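# Place the two closest-weight pistons in the steel tray

## Task

Of the five pistons, find the pair whose weights match most closely and set both inside the steel parts tray. None of the remaining three may touch the tray or hang over its edge. The tray has to end up lying flat on the bench. Everything must stay put without the robot holding it, so release the parts and pull the grippers away before ending.

## Robot and tools

Robot: two six-joint arms, left_arm and right_arm, each ending in a two-finger gripper. Their bases face each other across the table, with left_arm's base on the +y side. The names are labels only and say nothing about which side of an image an arm appears on.

Frame: one shared scene frame in metres. The origin is the table centre, +z is up, and the table surface sits at z = +0.020. Each state line, left_arm: ... | right_arm: ..., reports end_effector_position (m), end_effector_quat_wxyz, and linear and angular velocities (m/s, rad/s). The printed hand position can be off, more so when the arm is stretched far. end_effector_position is the point between the finger pads, 3 to 4 cm short of the fingertips. The fingers point along the gripper's +x axis and close along its y axis.

Joint order, used in every row and in every per-joint list: waist, shoulder, elbow, wrist pitch, wrist yaw, wrist roll. Stated ranges (rad): waist -3.054 to 3.054, shoulder 0.000 to 3.142, elbow 0.000 to 2.356, wrist pitch -1.571 to 1.571, wrist yaw -1.571 to 1.571, wrist roll -3.142 to 3.142. The true end may differ from these by up to 0.010 rad either way.

A row is always 14 numbers in [-1, 1]: left_arm's six joint values and its opening, then right_arm's six and its opening. Include both arms even when only one moves. Joint values are offsets, not poses, scaled so that 1.0 equals 0.9615 rad for waist, shoulder and elbow, 1.713 for wrist pitch, 1.767 for wrist yaw, and 1.728 for wrist roll. The opening is absolute: +1 is fully open, and empty fingers close at about -0.80. Values down to -1 close no further. Going from fully open to shut takes at least about 0.5 s.

execute_actions(actions): actions is a list of actions. Each action is a list of up to 15 rows, one per 1/30 s control step. If there are fewer than 15 rows, the last row is held for the remaining steps. Joint offsets in every row are measured from the angles at the start of that action, not from the previous row. For the first action of a call, that means the angles in the latest reported result. If any action would push a joint more than 0.010 rad outward past its range, that action is rejected for both arms. If the first action fails this check, or any action is malformed, nothing in the call runs. An empty list just returns the current state and images.

move(target, speed, blocking): target is one 14-number row as above. Its offsets count from the Joint positions in the most recent result showing them. speed is in rad/s (0.01 to 2, default 0.5) and applies to the joint with the farthest to go. All joints share the same progress fraction, so the gripper traces a curve. Paths last between 0.5 and 10 s. Moves do not avoid obstacles or the other arm, and faster contact hits harder. Aiming past a contact point presses harder. With blocking=false, the result comes back after 0.5 s while motion continues. No execute_actions or move is accepted until a result shows the move has ended, so use wait or stop first. The extra "move:" line gives the outcome (done, off_target, moving, held, fault), limits=held or limits=none, and each arm's joint farthest from its target.

wait(seconds): 0 to 10 s; arms keep their last command. wait(0) checks on a running move.

stop(): brakes a running move; braking needs space, more at speed. The fingers continue.

zoom_image(camera, region): camera is cam_left_wrist or cam_right_wrist, both 504x504. region is [x0, y0, x1, y1] in pixels from the top-left, at most 504 by 504.

finished_scene(scene): ends the given scene number once the last command has been held, and cannot be reversed. Its result reports success.

Result lines: Joint positions and Joint velocities list each arm's six joints (rad, rad/s) plus pad gap (m; 0.088 is fully open). Joint targets shows where the joints are being driven now. grip_measured is the opening on the command scale; it can read up to about 1 mm off, and up to about 0.061 narrower while squeezing something hard. "joint sent to its limit" means a joint was stopped at its end; its absence does not guarantee more room. "joint command not followed" means a clearance check altered some joint targets. MOTOR HOT appears from 50 °C; OVER-TEMPERATURE FAULT at 95 °C holds the arm, and it may lose power and go limp if it stays hot.

Motion limits: per step, each joint target stays within 0.211 rad (waist, shoulder, elbow), 0.213 (wrist pitch), 0.267 (wrist yaw) or 0.228 (wrist roll) of the measured angle. Targets that would move the gripper more than 70 mm from its measured spot are scaled back. Large moves therefore need several actions. Friction can leave joints short, especially at long reach, so check positions after moving.

Gripping: command an opening about 0.07 below grip_measured for a firm hold; less gives a lighter hold. Pad force is roughly 34 to 49 N. Parts thinner than 3 mm get less force.

Avoid: knocking or placing anything off the table, which fails the job; dropping, slamming or shoving parts; arms colliding or pressing each other; contact torque reaching the load limits (N m: waist 17.4, shoulder 21.6, elbow 21.5, wrist pitch 5.67, wrist yaw 5.65, wrist roll 5.3, held weight included), which freezes the arm for 10 s. Expect occasional tugs on held parts or pushes on loose ones. Move smoothly and keep effort low.

Each tool is called after "Request:" as name(argument=value, ...), one argument or row to a line, values as JSON.

## Session

I'll start by looking at the current state.

Request:
execute_actions(
  actions=[],
)

Scene clock: 0.00 s.
left_arm: end_effector_position=(+0.3685, +0.4243, +0.3172) grip_measured=+0.829 end_effector_quat_wxyz=(+0.741, -0.157, +0.614, -0.220) end_effector_velocity=(+0.000, +0.000, -0.001) end_effector_angular_velocity=(+0.008, -0.001, +0.004) | right_arm: end_effector_position=(-0.2983, -0.1984, +0.2842) grip_measured=+0.840 end_effector_quat_wxyz=(-0.109, -0.634, -0.098, +0.759) end_effector_velocity=(+0.002, -0.001, +0.000) end_effector_angular_velocity=(-0.012, -0.001, -0.009)
Joint names: [waist, shoulder, elbow, wrist pitch, wrist yaw, wrist roll]
Joint positions: left_arm=[ 1.848  1.598  1.424 -1.39   0.571  0.358  0.08 ] | right_arm=[ 0.681  1.971  2.027 -1.522 -0.144 -0.995  0.08 ]
Joint velocities: left_arm=[-0.002 -0.002 -0.002  0.007 -0.007 -0.007  0.   ] | right_arm=[-0.002 -0.002 -0.002 -0.007 -0.007  0.007  0.   ]
Motor temperatures (°C, as the motors report them): left_arm=[24 24 24 26 24 23] | right_arm=[25 22 24 25 25 24]
Heat: left arm: hottest wrist pitch 26 °C (+0.0 °C/min); right arm: hottest waist 25 °C (+0.0 °C/min).
Joint targets: left_arm=[1.848 1.598 1.424 -1.390 0.571 0.358] | right_arm=[0.681 1.971 2.027 -1.522 -0.144 -0.995]

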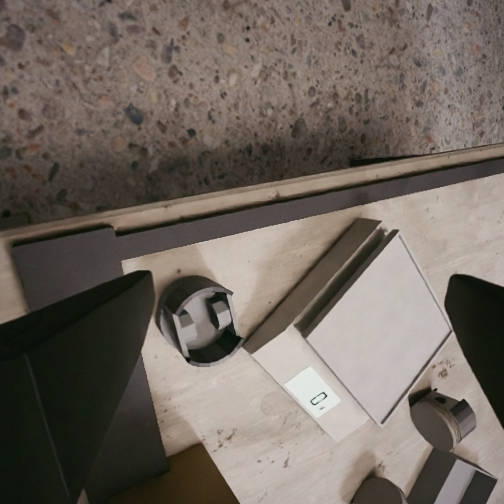

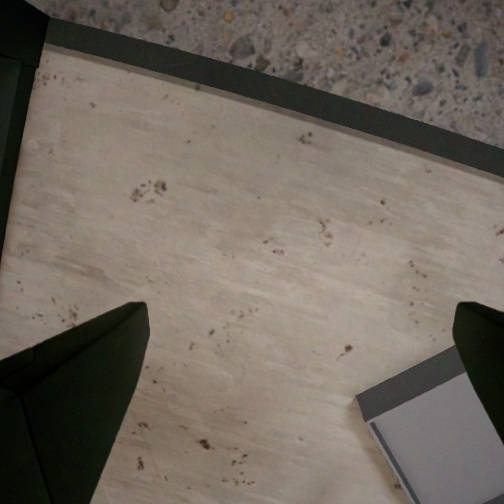

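Request:
move(
  target=[0,0,0,0,-0.323,0,0.83, 0,0,0,0,0.0815,0,0.84],
  speed=1.0,
)

Scene clock: 4.47 s.
left_arm: end_effector_position=(+0.3473, +0.5023, +0.2934) grip_measured=+0.829 end_effector_quat_wxyz=(+0.709, +0.032, +0.704, -0.032) end_effector_velocity=(-0.003, +0.003, -0.000) end_effector_angular_velocity=(+0.019, +0.013, +0.010) | right_arm: end_effector_position=(-0.2848, -0.1823, +0.2827) grip_measured=+0.840 end_effector_quat_wxyz=(-0.074, -0.674, -0.128, +0.724) end_effector_velocity=(+0.000, -0.003, +0.000) end_effector_angular_velocity=(-0.010, -0.001, +0.010)
Joint names: [waist, shoulder, elbow, wrist pitch, wrist yaw, wrist roll]
Joint positions: left_arm=[ 1.848  1.598  1.424 -1.39   0.003  0.358  0.08 ] | right_arm=[ 0.681  1.971  2.027 -1.522 -0.004 -0.995  0.08 ]
Joint velocities: left_arm=[ 0.002 -0.002 -0.002 -0.007 -0.022 -0.007 -0.   ] | right_arm=[ 0.002 -0.002 -0.002 -0.007 -0.007 -0.007 -0.   ]
Motor temperatures (°C, as the motors report them): left_arm=[24 25 25 26 24 23] | right_arm=[25 24 24 26 25 24]
Heat: left arm: hottest wrist pitch 26 °C (+0.0 °C/min); right arm: hottest wrist pitch 26 °C (+0.0 °C/min).
Joint targets: left_arm=[1.848 1.598 1.424 -1.390 0.000 0.358] | right_arm=[0.681 1.971 2.027 -1.522 0.000 -0.995]
move: done; limits=none; left_arm: farthest joint: the wrist yaw, 0.003 radians from its target (0.571 radians at the start); right_arm: farthest joint: the wrist yaw, 0.004 radians from its target (0.144 radians at the start)

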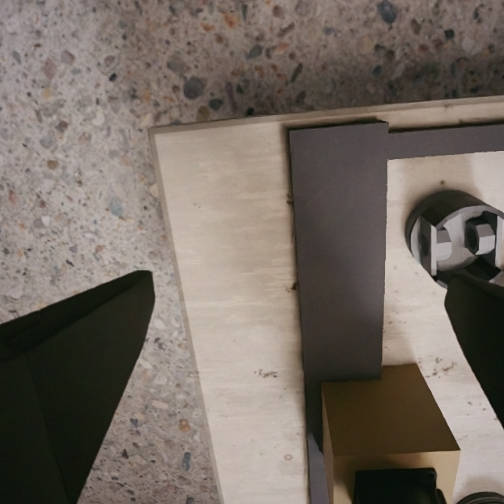

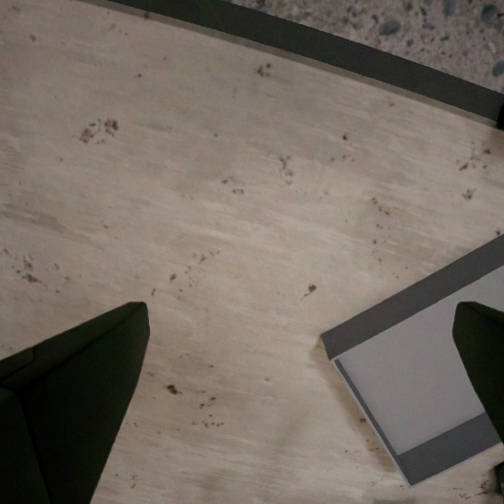

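Request:
move(
  target=[-0.9,-0.414,0.079,-0.064,0,-0.207,0.83, -0.5,-0.802,-0.548,0.013,0,0.576,0.84],
  speed=1.0,
)

Scene clock: 7.50 s.
left_arm: end_effector_position=(+0.2591, +0.3049, +0.3996) grip_measured=+0.829 end_effector_quat_wxyz=(+0.785, +0.168, +0.544, -0.243) end_effector_velocity=(-0.001, +0.001, +0.001) end_effector_angular_velocity=(+0.005, -0.000, +0.007) | right_arm: end_effector_position=(-0.0743, -0.2284, +0.3569) grip_measured=+0.840 end_effector_quat_wxyz=(+0.459, -0.468, +0.315, +0.686) end_effector_velocity=(-0.001, -0.006, -0.002) end_effector_angular_velocity=(-0.029, +0.013, -0.001)
Joint names: [waist, shoulder, elbow, wrist pitch, wrist yaw, wrist roll]
Joint positions: left_arm=[ 0.986  1.204  1.49  -1.497  0.003  0.004  0.08 ] | right_arm=[ 0.204  1.208  1.51  -1.502 -0.004 -0.003  0.08 ]
Joint velocities: left_arm=[-0.002 -0.002  0.002 -0.007 -0.007 -0.007 -0.   ] | right_arm=[-0.002 -0.002 -0.002 -0.022 -0.022  0.007  0.   ]
Motor temperatures (°C, as the motors report them): left_arm=[24 25 25 26 24 23] | right_arm=[25 24 25 26 25 24]
Heat: left arm: hottest wrist pitch 26 °C (+0.0 °C/min); right arm: hottest wrist pitch 26 °C (+8.0 °C/min).
Joint targets: left_arm=[0.983 1.199 1.500 -1.500 0.003 0.001] | right_arm=[0.201 1.200 1.500 -1.500 -0.004 0.001]
move: done; limits=none; left_arm: farthest joint: the elbow, 0.010 radians from its target (0.076 radians at the start); right_arm: farthest joint: the elbow, 0.010 radians from its target (0.527 radians at the start)

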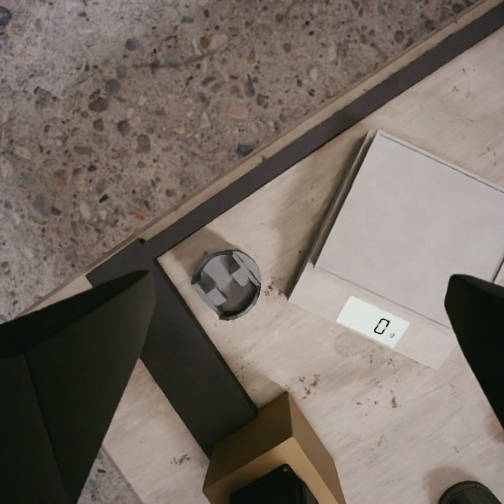

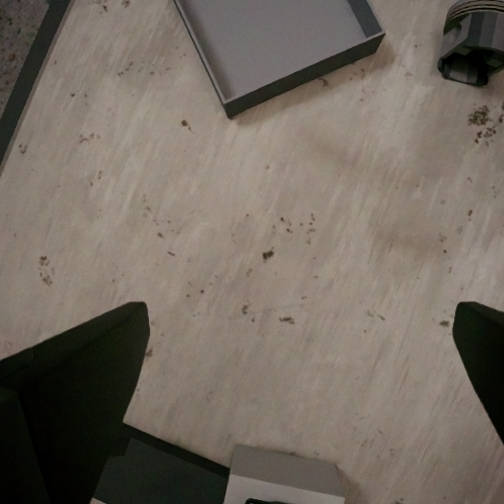

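Request:
move(
  target=[-0.8,0.1,0.1,0.05,0,0,0.83, -0.75,0.1,0.1,0.05,0,0,0.84],
  speed=1.0,
)

Scene clock: 11.00 s.
left_arm: end_effector_position=(+0.1306, +0.1752, +0.4119) grip_measured=+0.829 end_effector_quat_wxyz=(+0.654, +0.339, +0.418, -0.532) end_effector_velocity=(-0.001, +0.002, -0.001) end_effector_angular_velocity=(+0.008, -0.002, +0.002) | right_arm: end_effector_position=(+0.0937, -0.1875, +0.3721) grip_measured=+0.840 end_effector_quat_wxyz=(+0.690, -0.307, +0.430, +0.495) end_effector_velocity=(+0.000, -0.002, -0.001) end_effector_angular_velocity=(-0.006, +0.006, +0.002)
Joint names: [waist, shoulder, elbow, wrist pitch, wrist yaw, wrist roll]
Joint positions: left_arm=[ 0.22   1.295  1.573 -1.415  0.003  0.004  0.08 ] | right_arm=[-0.513  1.293  1.599 -1.418 -0.004 -0.002  0.08 ]
Joint velocities: left_arm=[-0.007 -0.002 -0.002 -0.007 -0.007 -0.007 -0.   ] | right_arm=[-0.007 -0.002 -0.002 -0.007 -0.007 -0.007  0.   ]
Motor temperatures (°C, as the motors report them): left_arm=[24 25 26 26 24 23] | right_arm=[25 24 25 26 25 24]
Heat: left arm: hottest elbow 26 °C (+0.0 °C/min); right arm: hottest wrist pitch 26 °C (+5.5 °C/min).
Joint targets: left_arm=[0.217 1.300 1.586 -1.412 0.003 0.004] | right_arm=[-0.517 1.304 1.606 -1.416 -0.004 -0.003]
move: off_target (left_arm, right_arm); limits=none; left_arm: farthest joint: the elbow, 0.013 radians from its target (0.096 radians at the start); right_arm: farthest joint: the shoulder, 0.011 radians from its target (0.097 radians at the start)

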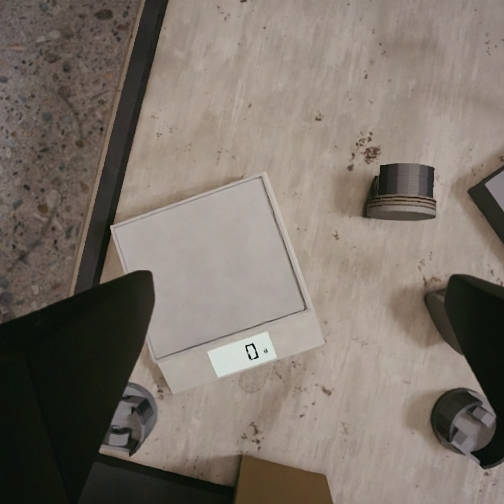

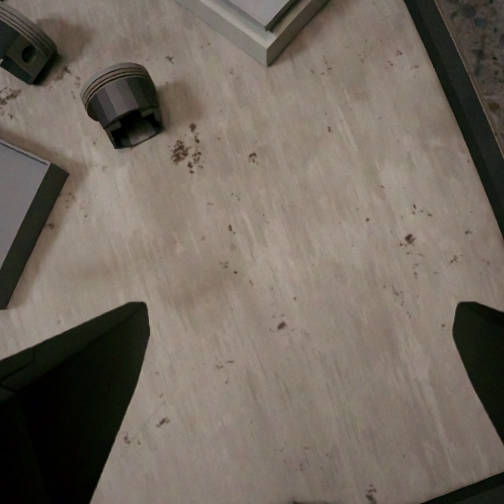

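Request:
move(
  target=[-0.75,0,0,0,0,0,0.83, 0.55,0.25,0.25,0.0,0,0,0.84],
  speed=1.0,
)

Scene clock: 12.73 s.
left_arm: end_effector_position=(-0.0494, +0.2024, +0.4119) grip_measured=+0.829 end_effector_quat_wxyz=(+0.425, +0.464, +0.272, -0.728) end_effector_velocity=(-0.001, -0.000, +0.000) end_effector_angular_velocity=(-0.008, +0.000, +0.002) | right_arm: end_effector_position=(-0.0524, -0.1201, +0.3834) grip_measured=+0.840 end_effector_quat_wxyz=(+0.539, -0.406, +0.334, +0.658) end_effector_velocity=(-0.000, -0.001, -0.002) end_effector_angular_velocity=(-0.013, +0.001, +0.007)
Joint names: [waist, shoulder, elbow, wrist pitch, wrist yaw, wrist roll]
Joint positions: left_arm=[-0.498  1.295  1.573 -1.415  0.003  0.004  0.08 ] | right_arm=[ 0.012  1.521  1.831 -1.418 -0.004 -0.002  0.08 ]
Joint velocities: left_arm=[-0.007 -0.002 -0.002  0.007 -0.007 -0.007 -0.   ] | right_arm=[-0.002  0.002 -0.002 -0.007 -0.007 -0.007 -0.   ]
Motor temperatures (°C, as the motors report them): left_arm=[24 25 26 27 24 23] | right_arm=[25 24 25 26 25 24]
Heat: left arm: hottest wrist pitch 27 °C (+4.7 °C/min); right arm: hottest wrist pitch 26 °C (+4.7 °C/min).
Joint targets: left_arm=[-0.501 1.295 1.573 -1.415 0.003 0.004] | right_arm=[0.016 1.534 1.839 -1.418 -0.004 -0.002]
move: off_target (right_arm); limits=none; left_arm: farthest joint: the waist, 0.003 radians from its target (0.721 radians at the start); right_arm: farthest joint: the shoulder, 0.012 radians from its target (0.240 radians at the start)

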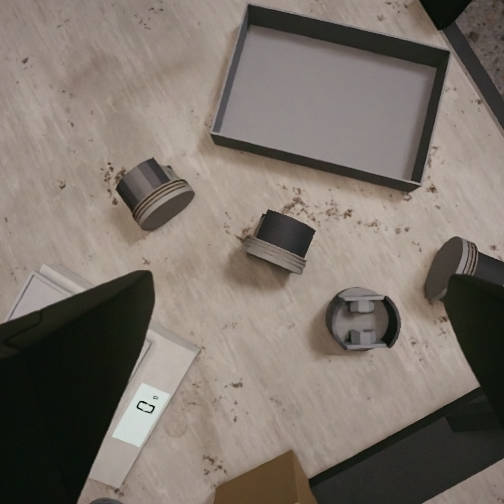

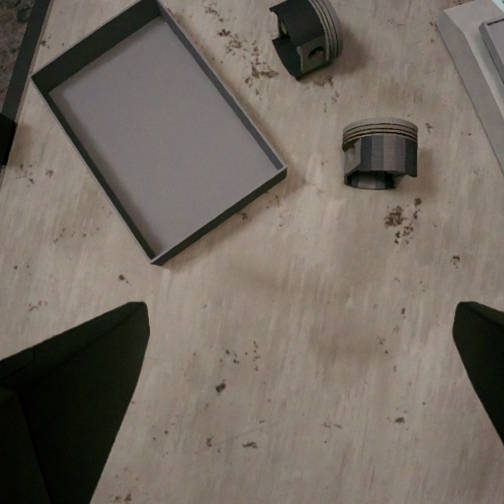

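Request:
zoom_image(
  camera="cam_left_wrist",
  region=[100, 140, 504, 370],
)

Request:
zoom_image(
  camera="cam_right_wrist",
  region=[240, 0, 460, 220],
)

Region (100, 140, 504, 370) of cam_left_wrist's 504x504 image, scaled by 1.248, with more detail than that image has; it fills the top 287 rows of this view, and the rest is white.

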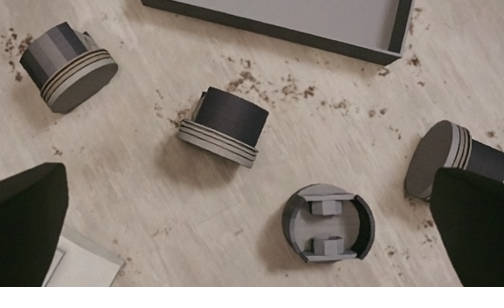

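Region (240, 0, 460, 220) of cam_right_wrist's 504x504 image, scaled by 2.291, with more detail than that image has.

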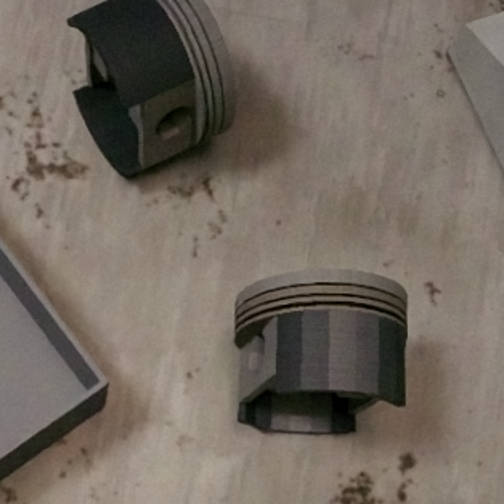

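Request:
move(
  target=[-0.415,0.3445,-0.514,0.229,0,0.674,1.0, 0,0,0,0.15,0,0,0.84],
  speed=1.0,
)

Scene clock: 20.50 s.
left_arm: end_effector_position=(-0.1420, +0.2566, +0.2048) grip_measured=+0.989 end_effector_quat_wxyz=(-0.170, +0.681, -0.178, -0.690) end_effector_velocity=(-0.002, -0.002, +0.001) end_effector_angular_velocity=(-0.013, +0.005, +0.005) | right_arm: end_effector_position=(-0.0614, -0.0748, +0.4144) grip_measured=+0.840 end_effector_quat_wxyz=(+0.577, -0.319, +0.262, +0.705) end_effector_velocity=(+0.002, -0.001, -0.001) end_effector_angular_velocity=(-0.003, -0.021, +0.009)
Joint names: [waist, shoulder, elbow, wrist pitch, wrist yaw, wrist roll]
Joint positions: left_arm=[-0.894  1.619  1.091 -1.025  0.003  1.165  0.087] | right_arm=[ 0.012  1.521  1.831 -1.162 -0.004 -0.002  0.08 ]
Joint velocities: left_arm=[-0.002 -0.002  0.002  0.007 -0.007 -0.007 -0.   ] | right_arm=[-0.002 -0.002 -0.002 -0.007  0.007 -0.022 -0.   ]
Motor temperatures (°C, as the motors report them): left_arm=[24 25 26 27 24 23] | right_arm=[25 25 27 26 25 24]
Heat: left arm: hottest wrist pitch 27 °C (+2.9 °C/min); right arm: hottest elbow 27 °C (+5.9 °C/min).
Joint targets: left_arm=[-0.897 1.626 1.078 -1.022 0.003 1.169] | right_arm=[0.012 1.521 1.831 -1.160 -0.004 -0.002]
move: off_target (left_arm); limits=none; left_arm: farthest joint: the elbow, 0.012 radians from its target (0.494 radians at the start); right_arm: farthest joint: the wrist pitch, 0.001 radians from its target (0.257 radians at the start)

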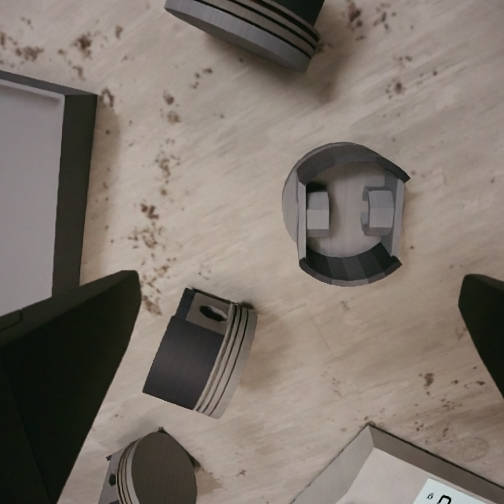

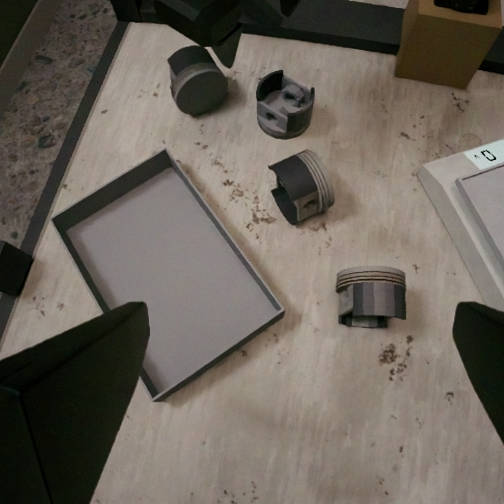

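Request:
move(
  target=[-0.051,0.019,-0.295,0.156,0,-0.029,1.0, 0,0,0,0,0,0,0.84],
  speed=0.6,
)

Scene clock: 23.03 s.
left_arm: end_effector_position=(-0.1245, +0.2849, +0.1395) grip_measured=+0.989 end_effector_quat_wxyz=(-0.175, +0.685, -0.172, -0.685) end_effector_velocity=(+0.000, -0.002, -0.001) end_effector_angular_velocity=(-0.019, -0.011, +0.015) | right_arm: end_effector_position=(-0.0614, -0.0748, +0.4144) grip_measured=+0.840 end_effector_quat_wxyz=(+0.577, -0.319, +0.262, +0.705) end_effector_velocity=(-0.002, +0.000, +0.001) end_effector_angular_velocity=(+0.007, +0.002, +0.013)
Joint names: [waist, shoulder, elbow, wrist pitch, wrist yaw, wrist roll]
Joint positions: left_arm=[-0.94   1.632  0.819 -0.761  0.003  1.118  0.087] | right_arm=[ 0.012  1.521  1.831 -1.162 -0.004 -0.002  0.08 ]
Joint velocities: left_arm=[-0.007  0.002 -0.002  0.007 -0.022 -0.022 -0.   ] | right_arm=[ 0.002 -0.002 -0.002  0.007 -0.007 -0.007 -0.   ]
Motor temperatures (°C, as the motors report them): left_arm=[24 25 26 27 24 23] | right_arm=[25 25 27 27 25 24]
Heat: left arm: hottest wrist pitch 27 °C (+2.6 °C/min); right arm: hottest elbow 27 °C (+5.2 °C/min).
Joint targets: left_arm=[-0.943 1.637 0.807 -0.758 0.003 1.115] | right_arm=[0.012 1.521 1.831 -1.162 -0.004 -0.002]
move: off_target (left_arm); limits=none; left_arm: farthest joint: the elbow, 0.011 radians from its target (0.283 radians at the start); right_arm: farthest joint: the waist, 0.000 radians from its target (0.000 radians at the start)

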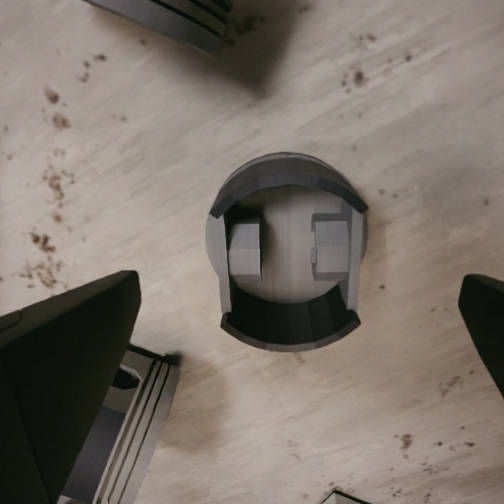

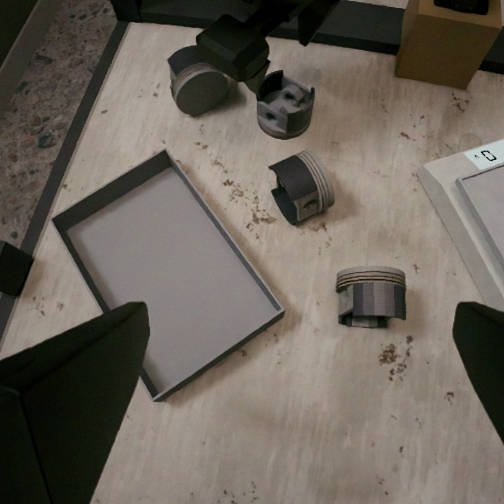

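Request:
move(
  target=[0.02,0.162,-0.122,0.1525,0,0.01,1.0, 0,0,0,0,0,0,0.84],
  speed=0.4,
)

Scene clock: 25.70 s.
left_arm: end_effector_position=(-0.1203, +0.2830, +0.0850) grip_measured=+0.989 end_effector_quat_wxyz=(-0.174, +0.685, -0.172, -0.686) end_effector_velocity=(+0.001, +0.003, +0.000) end_effector_angular_velocity=(+0.010, -0.002, +0.005) | right_arm: end_effector_position=(-0.0614, -0.0748, +0.4144) grip_measured=+0.840 end_effector_quat_wxyz=(+0.577, -0.319, +0.262, +0.705) end_effector_velocity=(+0.001, -0.002, -0.001) end_effector_angular_velocity=(-0.007, -0.002, -0.008)
Joint names: [waist, shoulder, elbow, wrist pitch, wrist yaw, wrist roll]
Joint positions: left_arm=[-0.923  1.78   0.711 -0.503  0.003  1.133  0.087] | right_arm=[ 0.012  1.521  1.831 -1.162 -0.004 -0.002  0.08 ]
Joint velocities: left_arm=[-0.002 -0.002 -0.002 -0.007  0.007 -0.007 -0.   ] | right_arm=[ 0.002 -0.002 -0.002 -0.007  0.007  0.007 -0.   ]
Motor temperatures (°C, as the motors report them): left_arm=[24 26 26 27 24 23] | right_arm=[25 25 27 27 25 24]
Heat: left arm: hottest wrist pitch 27 °C (+2.3 °C/min); right arm: hottest elbow 27 °C (+4.7 °C/min).
Joint targets: left_arm=[-0.921 1.787 0.701 -0.500 0.003 1.136] | right_arm=[0.012 1.521 1.831 -1.162 -0.004 -0.002]
move: done; limits=none; left_arm: farthest joint: the elbow, 0.009 radians from its target (0.117 radians at the start); right_arm: farthest joint: the waist, 0.000 radians from its target (0.000 radians at the start)

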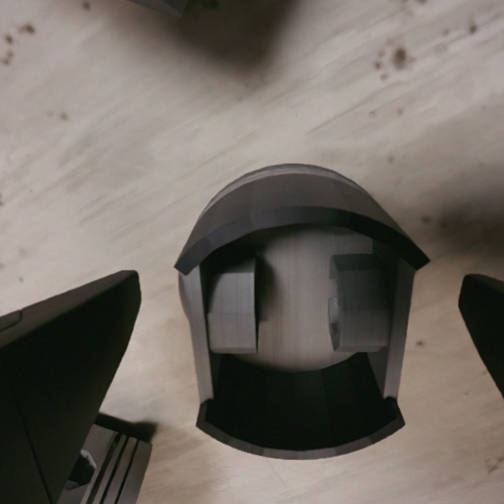

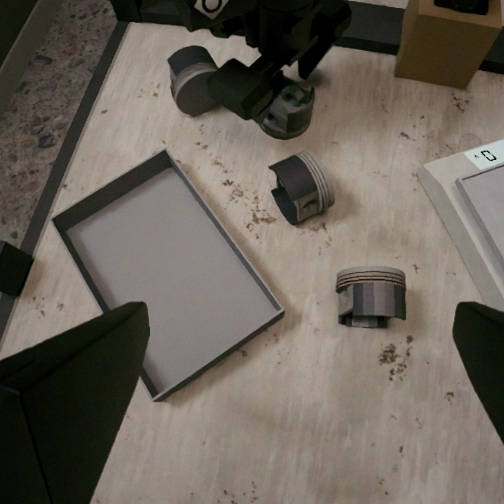

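Request:
move(
  target=[0,0.036,-0.022,0.024,0,0,1.0, 0,0,0,0,0,0,0.84],
  speed=0.2,
)

Request:
move(
  target=[0,0,0,0,0,0,0.05, 0,0,0,0,0,0,0.84],
)

Scene clock: 27.27 s.
left_arm: end_effector_position=(-0.1199, +0.2833, +0.0770) grip_measured=+0.989 end_effector_quat_wxyz=(-0.174, +0.685, -0.172, -0.686) end_effector_velocity=(+0.003, +0.000, +0.000) end_effector_angular_velocity=(-0.013, -0.019, -0.000) | right_arm: end_effector_position=(-0.0614, -0.0748, +0.4144) grip_measured=+0.840 end_effector_quat_wxyz=(+0.577, -0.319, +0.262, +0.705) end_effector_velocity=(+0.007, -0.003, -0.003) end_effector_angular_velocity=(-0.017, -0.025, -0.016)
Joint names: [waist, shoulder, elbow, wrist pitch, wrist yaw, wrist roll]
Joint positions: left_arm=[-0.923  1.807  0.7   -0.465  0.003  1.133  0.087] | right_arm=[ 0.012  1.521  1.831 -1.162 -0.004 -0.002  0.08 ]
Joint velocities: left_arm=[-0.007 -0.002 -0.002 -0.007 -0.022 -0.007 -0.   ] | right_arm=[-0.007 -0.002 -0.002 -0.022  0.022 -0.007 -0.   ]
Motor temperatures (°C, as the motors report them): left_arm=[24 26 26 27 24 23] | right_arm=[25 25 27 27 25 24]
Heat: left arm: hottest wrist pitch 27 °C (+2.2 °C/min); right arm: hottest elbow 27 °C (+4.4 °C/min).
Joint targets: left_arm=[-0.924 1.815 0.690 -0.462 0.003 1.132] | right_arm=[0.012 1.521 1.831 -1.162 -0.004 -0.002]
move: done; limits=none; left_arm: farthest joint: the elbow, 0.010 radians from its target (0.021 radians at the start); right_arm: farthest joint: the waist, 0.000 radians from its target (0.000 radians at the start)

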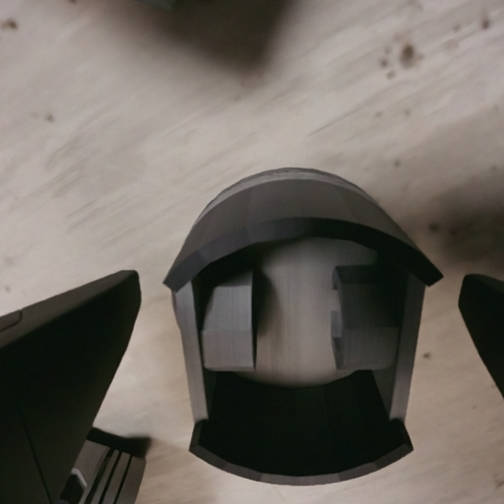

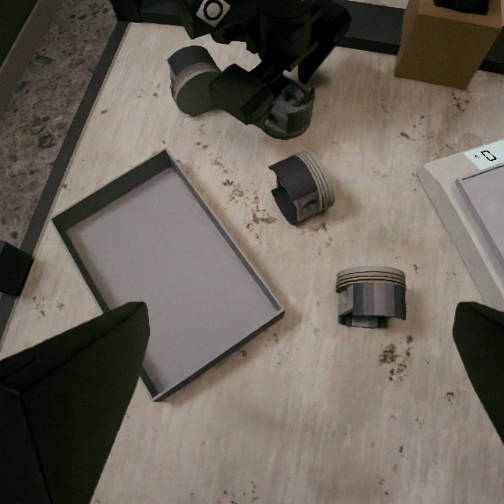

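Scene clock: 27.87 s.
left_arm: end_effector_position=(-0.1201, +0.2832, +0.0772) grip_measured=+0.283 end_effector_quat_wxyz=(-0.174, +0.685, -0.172, -0.686) end_effector_velocity=(+0.002, +0.001, +0.000) end_effector_angular_velocity=(-0.002, -0.010, -0.010) | right_arm: end_effector_position=(-0.0614, -0.0748, +0.4144) grip_measured=+0.840 end_effector_quat_wxyz=(+0.577, -0.319, +0.262, +0.705) end_effector_velocity=(-0.002, -0.002, -0.001) end_effector_angular_velocity=(-0.008, +0.001, +0.029)
Joint names: [waist, shoulder, elbow, wrist pitch, wrist yaw, wrist roll]
Joint positions: left_arm=[-0.923  1.806  0.7   -0.465  0.003  1.133  0.053] | right_arm=[ 0.012  1.521  1.831 -1.162 -0.004 -0.002  0.08 ]
Joint velocities: left_arm=[-0.002 -0.002 -0.002 -0.007 -0.007  0.007 -0.   ] | right_arm=[-0.002 -0.002 -0.002 -0.007 -0.022 -0.022 -0.   ]
Motor temperatures (°C, as the motors report them): left_arm=[24 26 26 27 24 23] | right_arm=[25 25 27 27 25 24]
Heat: left arm: hottest wrist pitch 27 °C (+2.2 °C/min); right arm: hottest elbow 27 °C (+4.3 °C/min).
Joint targets: left_arm=[-0.923 1.807 0.700 -0.465 0.003 1.133] | right_arm=[0.012 1.521 1.831 -1.162 -0.004 -0.002]
move: done; limits=none; left_arm: farthest joint: the shoulder, 0.001 radians from its target (0.000 radians at the start); right_arm: farthest joint: the waist, 0.000 radians from its target (0.000 radians at the start)

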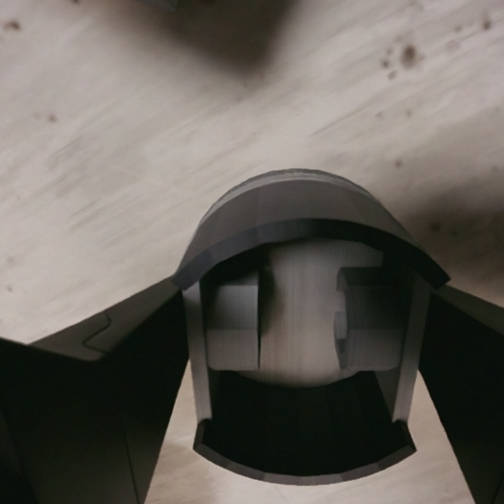

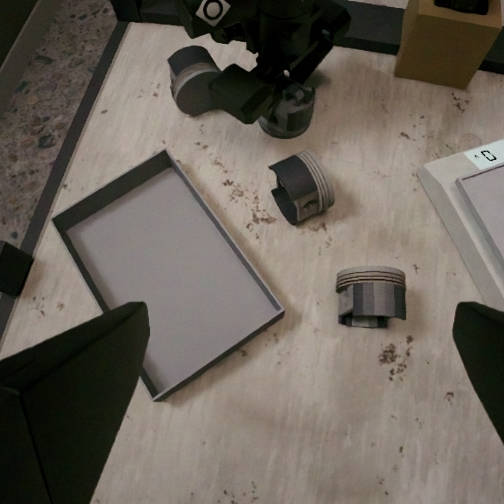

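Request:
move(
  target=[0.31,-0.19,0.135,-0.173,0,0.05,0.15, 0,0,0,0,0,0,0.84],
  speed=0.6,
)

Scene clock: 30.57 s.
left_arm: end_effector_position=(-0.0701, +0.2311, +0.1377) grip_measured=+0.283 end_effector_quat_wxyz=(-0.103, +0.700, -0.097, -0.700) end_effector_velocity=(+0.003, +0.001, +0.000) end_effector_angular_velocity=(+0.002, -0.010, +0.010) | right_arm: end_effector_position=(-0.0614, -0.0748, +0.4144) grip_measured=+0.840 end_effector_quat_wxyz=(+0.577, -0.319, +0.262, +0.705) end_effector_velocity=(-0.000, -0.001, +0.003) end_effector_angular_velocity=(+0.010, +0.012, -0.003)
Joint names: [waist, shoulder, elbow, wrist pitch, wrist yaw, wrist roll]
Joint positions: left_arm=[-0.629  1.635  0.814 -0.758  0.003  1.216  0.053] | right_arm=[ 0.012  1.521  1.831 -1.162 -0.004 -0.002  0.08 ]
Joint velocities: left_arm=[ 0.002 -0.002 -0.002 -0.007 -0.007 -0.007 -0.   ] | right_arm=[-0.002 -0.007 -0.002  0.007 -0.007  0.007 -0.   ]
Motor temperatures (°C, as the motors report them): left_arm=[24 26 26 27 24 23] | right_arm=[25 26 28 27 25 24]
Heat: left arm: hottest wrist pitch 27 °C (+2.0 °C/min); right arm: hottest elbow 28 °C (+5.9 °C/min).
Joint targets: left_arm=[-0.625 1.624 0.829 -0.761 0.003 1.219] | right_arm=[0.012 1.521 1.831 -1.162 -0.004 -0.002]
move: off_target (left_arm); limits=none; left_arm: farthest joint: the elbow, 0.016 radians from its target (0.130 radians at the start); right_arm: farthest joint: the waist, 0.000 radians from its target (0.000 radians at the start)

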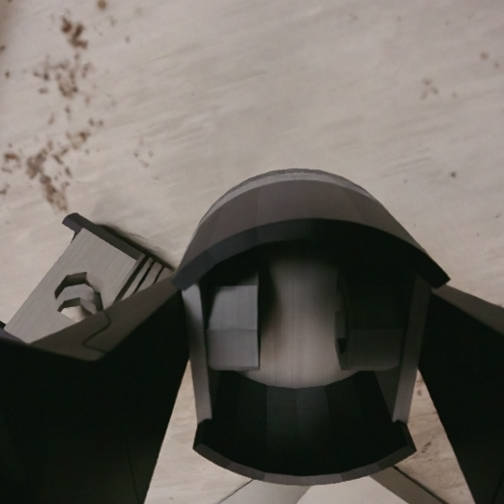

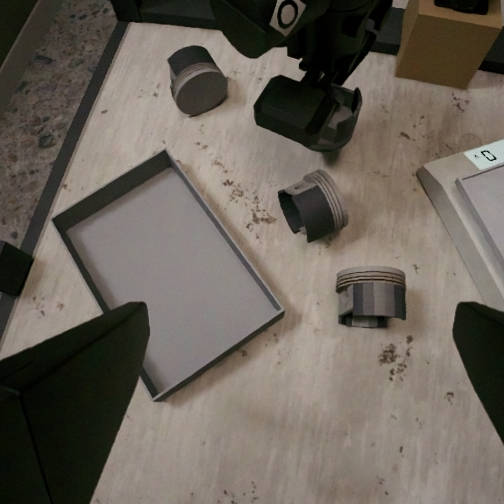

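Request:
move(
  target=[0.998,0.256,0.468,-0.111,0,0.09,0.15, 0,0,0,0,0.2,0,0.84],
  speed=0.8,
)

Scene clock: 32.93 s.
left_arm: end_effector_position=(+0.1804, +0.1128, +0.1689) grip_measured=+0.283 end_effector_quat_wxyz=(+0.181, +0.682, +0.183, -0.684) end_effector_velocity=(+0.003, -0.000, +0.002) end_effector_angular_velocity=(+0.005, -0.022, +0.005) | right_arm: end_effector_position=(-0.0098, -0.0706, +0.4211) grip_measured=+0.840 end_effector_quat_wxyz=(+0.690, -0.360, +0.203, +0.594) end_effector_velocity=(+0.001, -0.002, -0.001) end_effector_angular_velocity=(-0.011, -0.022, +0.013)
Joint names: [waist, shoulder, elbow, wrist pitch, wrist yaw, wrist roll]
Joint positions: left_arm=[ 0.327  1.876  1.247 -0.945  0.002  1.368  0.053] | right_arm=[ 0.012  1.521  1.831 -1.162  0.345 -0.002  0.08 ]
Joint velocities: left_arm=[-0.002 -0.002  0.007 -0.007 -0.022 -0.007  0.   ] | right_arm=[ 0.002 -0.002 -0.002 -0.007  0.007 -0.022 -0.   ]
Motor temperatures (°C, as the motors report them): left_arm=[24 26 26 27 24 23] | right_arm=[25 26 28 27 25 24]
Heat: left arm: hottest wrist pitch 27 °C (+1.8 °C/min); right arm: hottest elbow 28 °C (+5.5 °C/min).
Joint targets: left_arm=[0.331 1.881 1.264 -0.948 0.003 1.371] | right_arm=[0.012 1.521 1.831 -1.162 0.349 -0.002]
move: off_target (left_arm); limits=none; left_arm: farthest joint: the elbow, 0.017 radians from its target (0.450 radians at the start); right_arm: farthest joint: the wrist yaw, 0.004 radians from its target (0.353 radians at the start)

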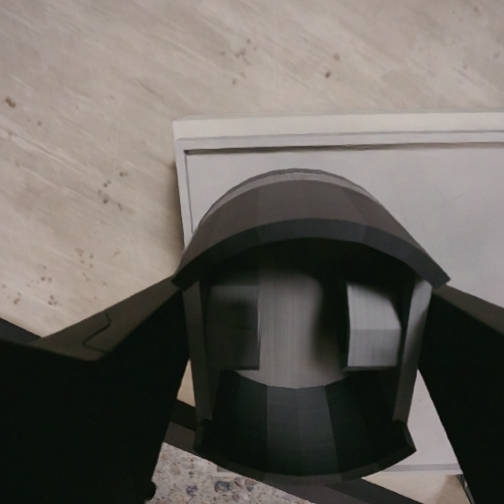

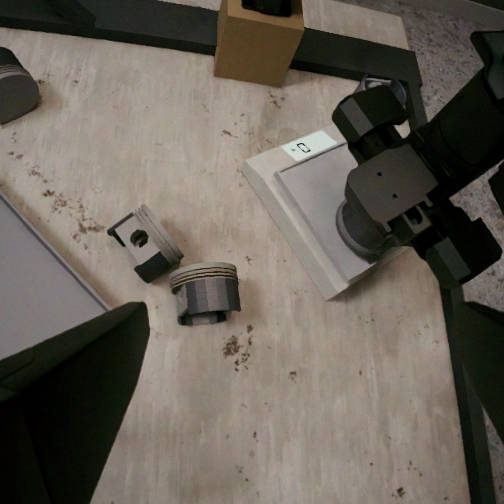

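Request:
move(
  target=[0.032,0.042,-0.128,0.092,0,0.017,0.15, 0,0,0,0,0,0,0.84],
  speed=0.3,
)

Scene clock: 37.57 s.
left_arm: end_effector_position=(+0.1849, +0.1207, +0.1386) grip_measured=+0.283 end_effector_quat_wxyz=(+0.184, +0.681, +0.179, -0.686) end_effector_velocity=(-0.000, +0.001, -0.002) end_effector_angular_velocity=(+0.005, -0.006, +0.020) | right_arm: end_effector_position=(-0.0097, -0.0706, +0.4211) grip_measured=+0.840 end_effector_quat_wxyz=(+0.690, -0.360, +0.203, +0.594) end_effector_velocity=(+0.004, -0.002, -0.001) end_effector_angular_velocity=(-0.011, -0.022, +0.003)
Joint names: [waist, shoulder, elbow, wrist pitch, wrist yaw, wrist roll]
Joint positions: left_arm=[ 0.35   1.899  1.144 -0.809  0.007  1.392  0.053] | right_arm=[ 0.012  1.521  1.831 -1.162  0.346 -0.002  0.08 ]
Joint velocities: left_arm=[-0.002  0.002 -0.007  0.007 -0.007 -0.022 -0.   ] | right_arm=[-0.007 -0.002 -0.002 -0.007  0.007 -0.022  0.   ]
Motor temperatures (°C, as the motors report them): left_arm=[24 27 27 27 24 23] | right_arm=[25 26 28 28 25 24]
Heat: left arm: hottest shoulder 27 °C (+1.6 °C/min); right arm: hottest elbow 28 °C (+4.8 °C/min).
Joint targets: left_arm=[0.358 1.916 1.124 -0.787 0.003 1.397] | right_arm=[0.012 1.521 1.831 -1.162 0.345 -0.002]
move: off_target (left_arm); limits=none; left_arm: farthest joint: the wrist pitch, 0.022 radians from its target (0.159 radians at the start); right_arm: farthest joint: the wrist yaw, 0.001 radians from its target (0.001 radians at the start)

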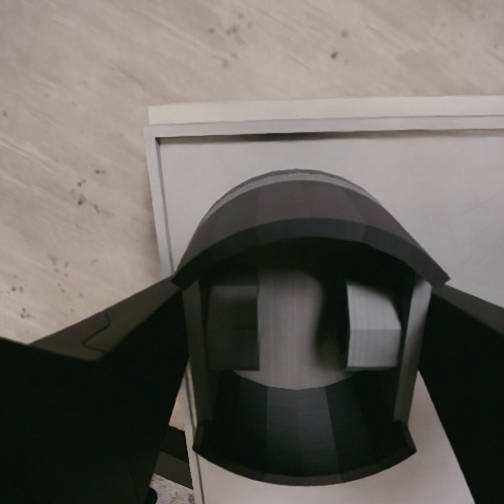

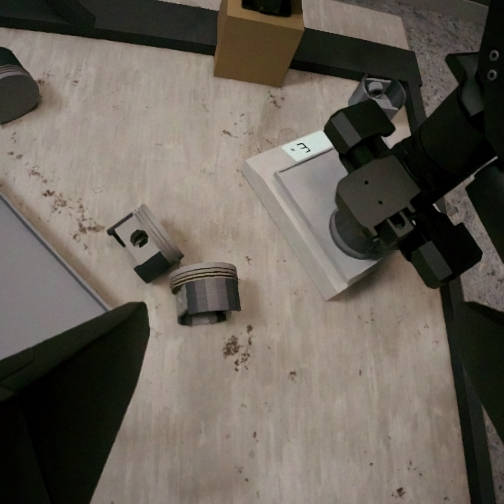

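Request:
move(
  target=[0,0,0,0,0,0,0.7, 0,0,0,0,0,0,0.84],
)

Request:
zoom_image(
  camera="cam_right_wrist",
  region=[230, 100, 400, 220],
)

Scene clock: 38.53 s.
left_arm: end_effector_position=(+0.1852, +0.1202, +0.1386) grip_measured=+0.696 end_effector_quat_wxyz=(+0.185, +0.681, +0.178, -0.686) end_effector_velocity=(+0.002, +0.003, +0.000) end_effector_angular_velocity=(+0.014, -0.018, -0.010) | right_arm: end_effector_position=(-0.0097, -0.0706, +0.4211) grip_measured=+0.840 end_effector_quat_wxyz=(+0.690, -0.360, +0.203, +0.594) end_effector_velocity=(-0.002, -0.002, +0.000) end_effector_angular_velocity=(-0.005, +0.000, +0.012)
Joint names: [waist, shoulder, elbow, wrist pitch, wrist yaw, wrist roll]
Joint positions: left_arm=[ 0.351  1.899  1.144 -0.807  0.007  1.393  0.073] | right_arm=[ 0.012  1.521  1.831 -1.162  0.346 -0.002  0.08 ]
Joint velocities: left_arm=[-0.002 -0.002 -0.002 -0.007 -0.022  0.007  0.   ] | right_arm=[ 0.002 -0.002  0.002 -0.007 -0.007 -0.007 -0.   ]
Motor temperatures (°C, as the motors report them): left_arm=[24 27 27 27 24 23] | right_arm=[25 26 28 28 25 24]
Heat: left arm: hottest shoulder 27 °C (+1.6 °C/min); right arm: hottest elbow 28 °C (+4.7 °C/min).
Joint targets: left_arm=[0.351 1.898 1.145 -0.809 0.007 1.392] | right_arm=[0.012 1.521 1.831 -1.162 0.346 -0.002]
move: done; limits=none; left_arm: farthest joint: the wrist pitch, 0.002 radians from its target (0.000 radians at the start); right_arm: farthest joint: the waist, 0.000 radians from its target (0.000 radians at the start)

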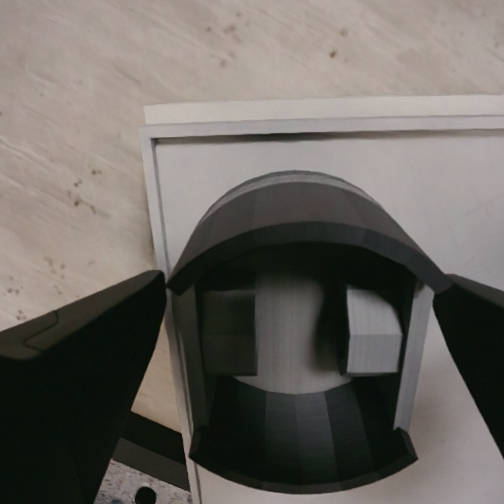

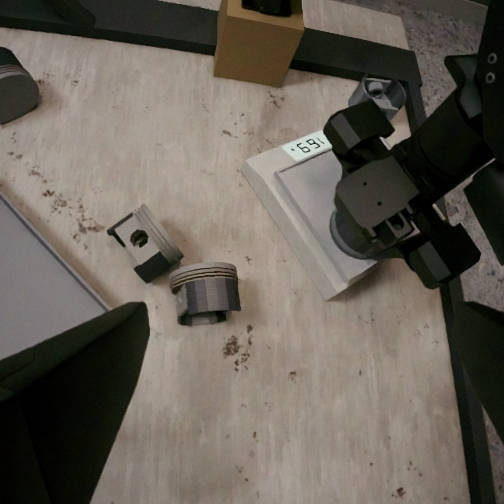

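Region (230, 100, 400, 220) of cam_right_wrist's 504x504 image, scaled by 2.965, with more detail than that image has; it fills the top 356 rows of this view, and the rest is white.

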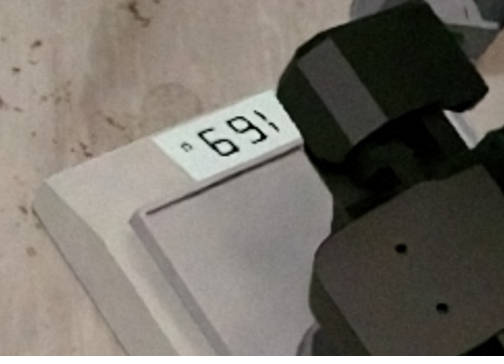

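Request:
move(
  target=[0,-0.085,0.148,-0.122,0,0,0.7, 0,0,0,0,0,0,0.84],
  speed=0.6,
)

Request:
move(
  target=[0.924,-0.372,-0.59,0.121,0,-0.968,0.7, 0,0,0,0,0,0,0.84],
  speed=1.3,
)

Scene clock: 41.10 s.
left_arm: end_effector_position=(+0.1857, +0.1189, +0.1913) grip_measured=+0.697 end_effector_quat_wxyz=(+0.185, +0.681, +0.178, -0.686) end_effector_velocity=(-0.000, +0.002, +0.000) end_effector_angular_velocity=(+0.009, -0.004, +0.020) | right_arm: end_effector_position=(-0.0097, -0.0706, +0.4211) grip_measured=+0.840 end_effector_quat_wxyz=(+0.690, -0.360, +0.203, +0.594) end_effector_velocity=(+0.000, -0.002, -0.001) end_effector_angular_velocity=(-0.010, -0.001, +0.008)
Joint names: [waist, shoulder, elbow, wrist pitch, wrist yaw, wrist roll]
Joint positions: left_arm=[ 0.351  1.824  1.274 -1.013  0.007  1.393  0.073] | right_arm=[ 0.012  1.521  1.831 -1.162  0.346 -0.002  0.08 ]
Joint velocities: left_arm=[-0.002 -0.002 -0.002 -0.007 -0.007 -0.022 -0.   ] | right_arm=[-0.002 -0.002 -0.002 -0.007 -0.007 -0.007 -0.   ]
Motor temperatures (°C, as the motors report them): left_arm=[24 28 27 27 24 23] | right_arm=[25 26 29 28 25 24]
Heat: left arm: hottest shoulder 28 °C (+2.9 °C/min); right arm: hottest elbow 29 °C (+5.8 °C/min).
Joint targets: left_arm=[0.351 1.817 1.287 -1.016 0.007 1.393] | right_arm=[0.012 1.521 1.831 -1.162 0.346 -0.002]
move: off_target (left_arm); limits=none; left_arm: farthest joint: the elbow, 0.012 radians from its target (0.142 radians at the start); right_arm: farthest joint: the waist, 0.000 radians from its target (0.000 radians at the start)

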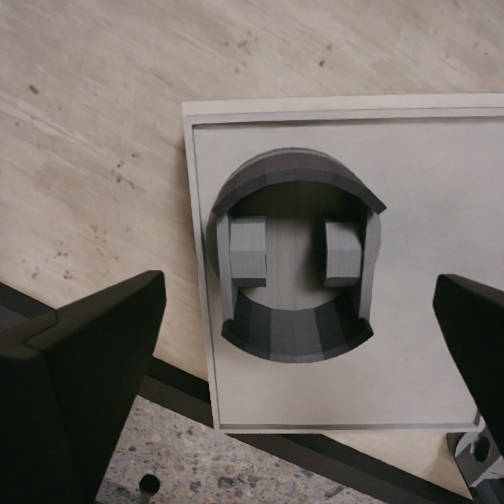

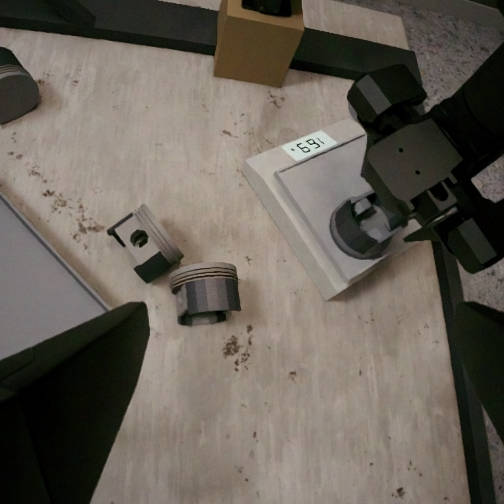

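Scene clock: 43.23 s.
left_arm: end_effector_position=(+0.2794, +0.3548, +0.1513) grip_measured=+0.697 end_effector_quat_wxyz=(+0.709, +0.021, +0.705, -0.027) end_effector_velocity=(+0.002, +0.003, -0.000) end_effector_angular_velocity=(+0.018, -0.014, +0.010) | right_arm: end_effector_position=(-0.0097, -0.0706, +0.4211) grip_measured=+0.840 end_effector_quat_wxyz=(+0.690, -0.360, +0.203, +0.594) end_effector_velocity=(-0.002, -0.002, -0.002) end_effector_angular_velocity=(-0.009, +0.020, +0.007)
Joint names: [waist, shoulder, elbow, wrist pitch, wrist yaw, wrist roll]
Joint positions: left_arm=[ 1.236  1.473  0.718 -0.808  0.007 -0.277  0.073] | right_arm=[ 0.012  1.521  1.831 -1.162  0.346 -0.002  0.08 ]
Joint velocities: left_arm=[ 0.002 -0.002 -0.002  0.007 -0.022 -0.007 -0.   ] | right_arm=[-0.002 -0.002 -0.002 -0.007 -0.022  0.007 -0.   ]
Motor temperatures (°C, as the motors report them): left_arm=[24 28 27 27 24 23] | right_arm=[25 26 29 28 25 24]
Heat: left arm: hottest shoulder 28 °C (+2.8 °C/min); right arm: hottest elbow 29 °C (+5.6 °C/min).
Joint targets: left_arm=[1.239 1.466 0.707 -0.805 0.007 -0.280] | right_arm=[0.012 1.521 1.831 -1.162 0.346 -0.002]
move: off_target (left_arm); limits=none; left_arm: farthest joint: the elbow, 0.012 radians from its target (0.567 radians at the start); right_arm: farthest joint: the waist, 0.000 radians from its target (0.000 radians at the start)

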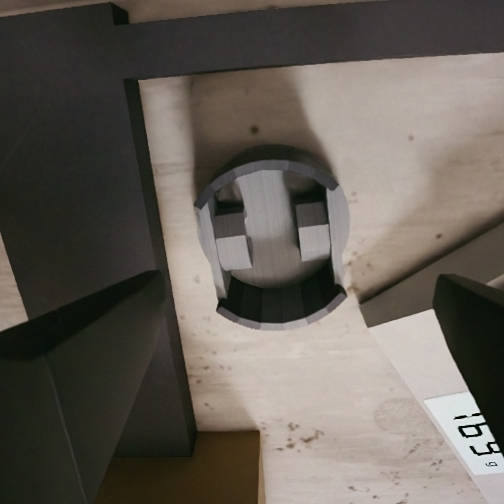

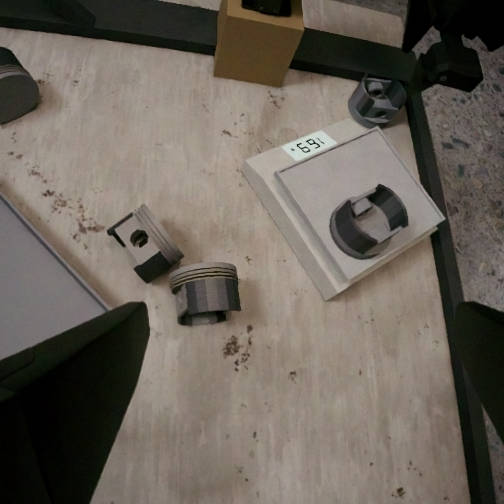

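Request:
move(
  target=[0.029,0.243,-0.175,0.222,0,-0.038,0.7, 0,0,0,0,0,0,0.84],
  speed=0.4,
)

Scene clock: 47.00 s.
left_arm: end_effector_position=(+0.2766, +0.3614, +0.0769) grip_measured=+0.697 end_effector_quat_wxyz=(+0.706, -0.009, +0.708, +0.005) end_effector_velocity=(-0.003, +0.001, -0.001) end_effector_angular_velocity=(+0.011, +0.009, +0.005) | right_arm: end_effector_position=(-0.0097, -0.0706, +0.4211) grip_measured=+0.840 end_effector_quat_wxyz=(+0.690, -0.360, +0.203, +0.594) end_effector_velocity=(+0.002, -0.002, -0.001) end_effector_angular_velocity=(-0.011, -0.022, +0.008)
Joint names: [waist, shoulder, elbow, wrist pitch, wrist yaw, wrist roll]
Joint positions: left_arm=[ 1.261  1.7    0.56  -0.431  0.007 -0.34   0.073] | right_arm=[ 0.012  1.521  1.831 -1.162  0.346 -0.002  0.08 ]
Joint velocities: left_arm=[-0.002  0.002 -0.002 -0.007 -0.007 -0.007 -0.   ] | right_arm=[-0.002 -0.002 -0.002 -0.007  0.007 -0.022 -0.   ]
Motor temperatures (°C, as the motors report them): left_arm=[24 28 27 27 24 23] | right_arm=[25 27 29 28 25 24]
Heat: left arm: hottest shoulder 28 °C (+2.6 °C/min); right arm: hottest elbow 29 °C (+5.1 °C/min).
Joint targets: left_arm=[1.264 1.707 0.550 -0.428 0.007 -0.343] | right_arm=[0.012 1.521 1.831 -1.162 0.346 -0.002]
move: done; limits=none; left_arm: farthest joint: the elbow, 0.010 radians from its target (0.169 radians at the start); right_arm: farthest joint: the waist, 0.000 radians from its target (0.000 radians at the start)

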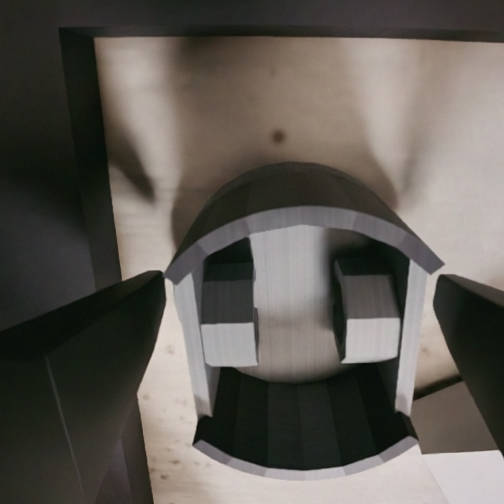

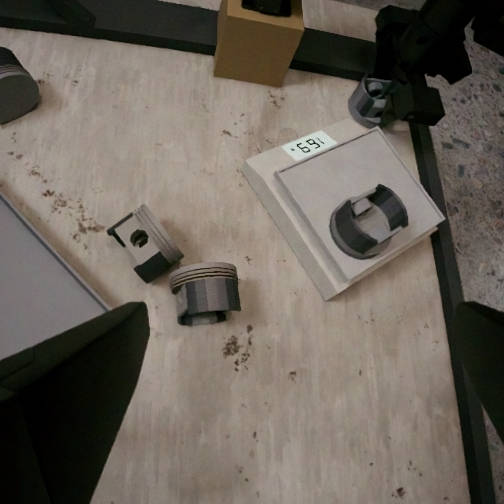

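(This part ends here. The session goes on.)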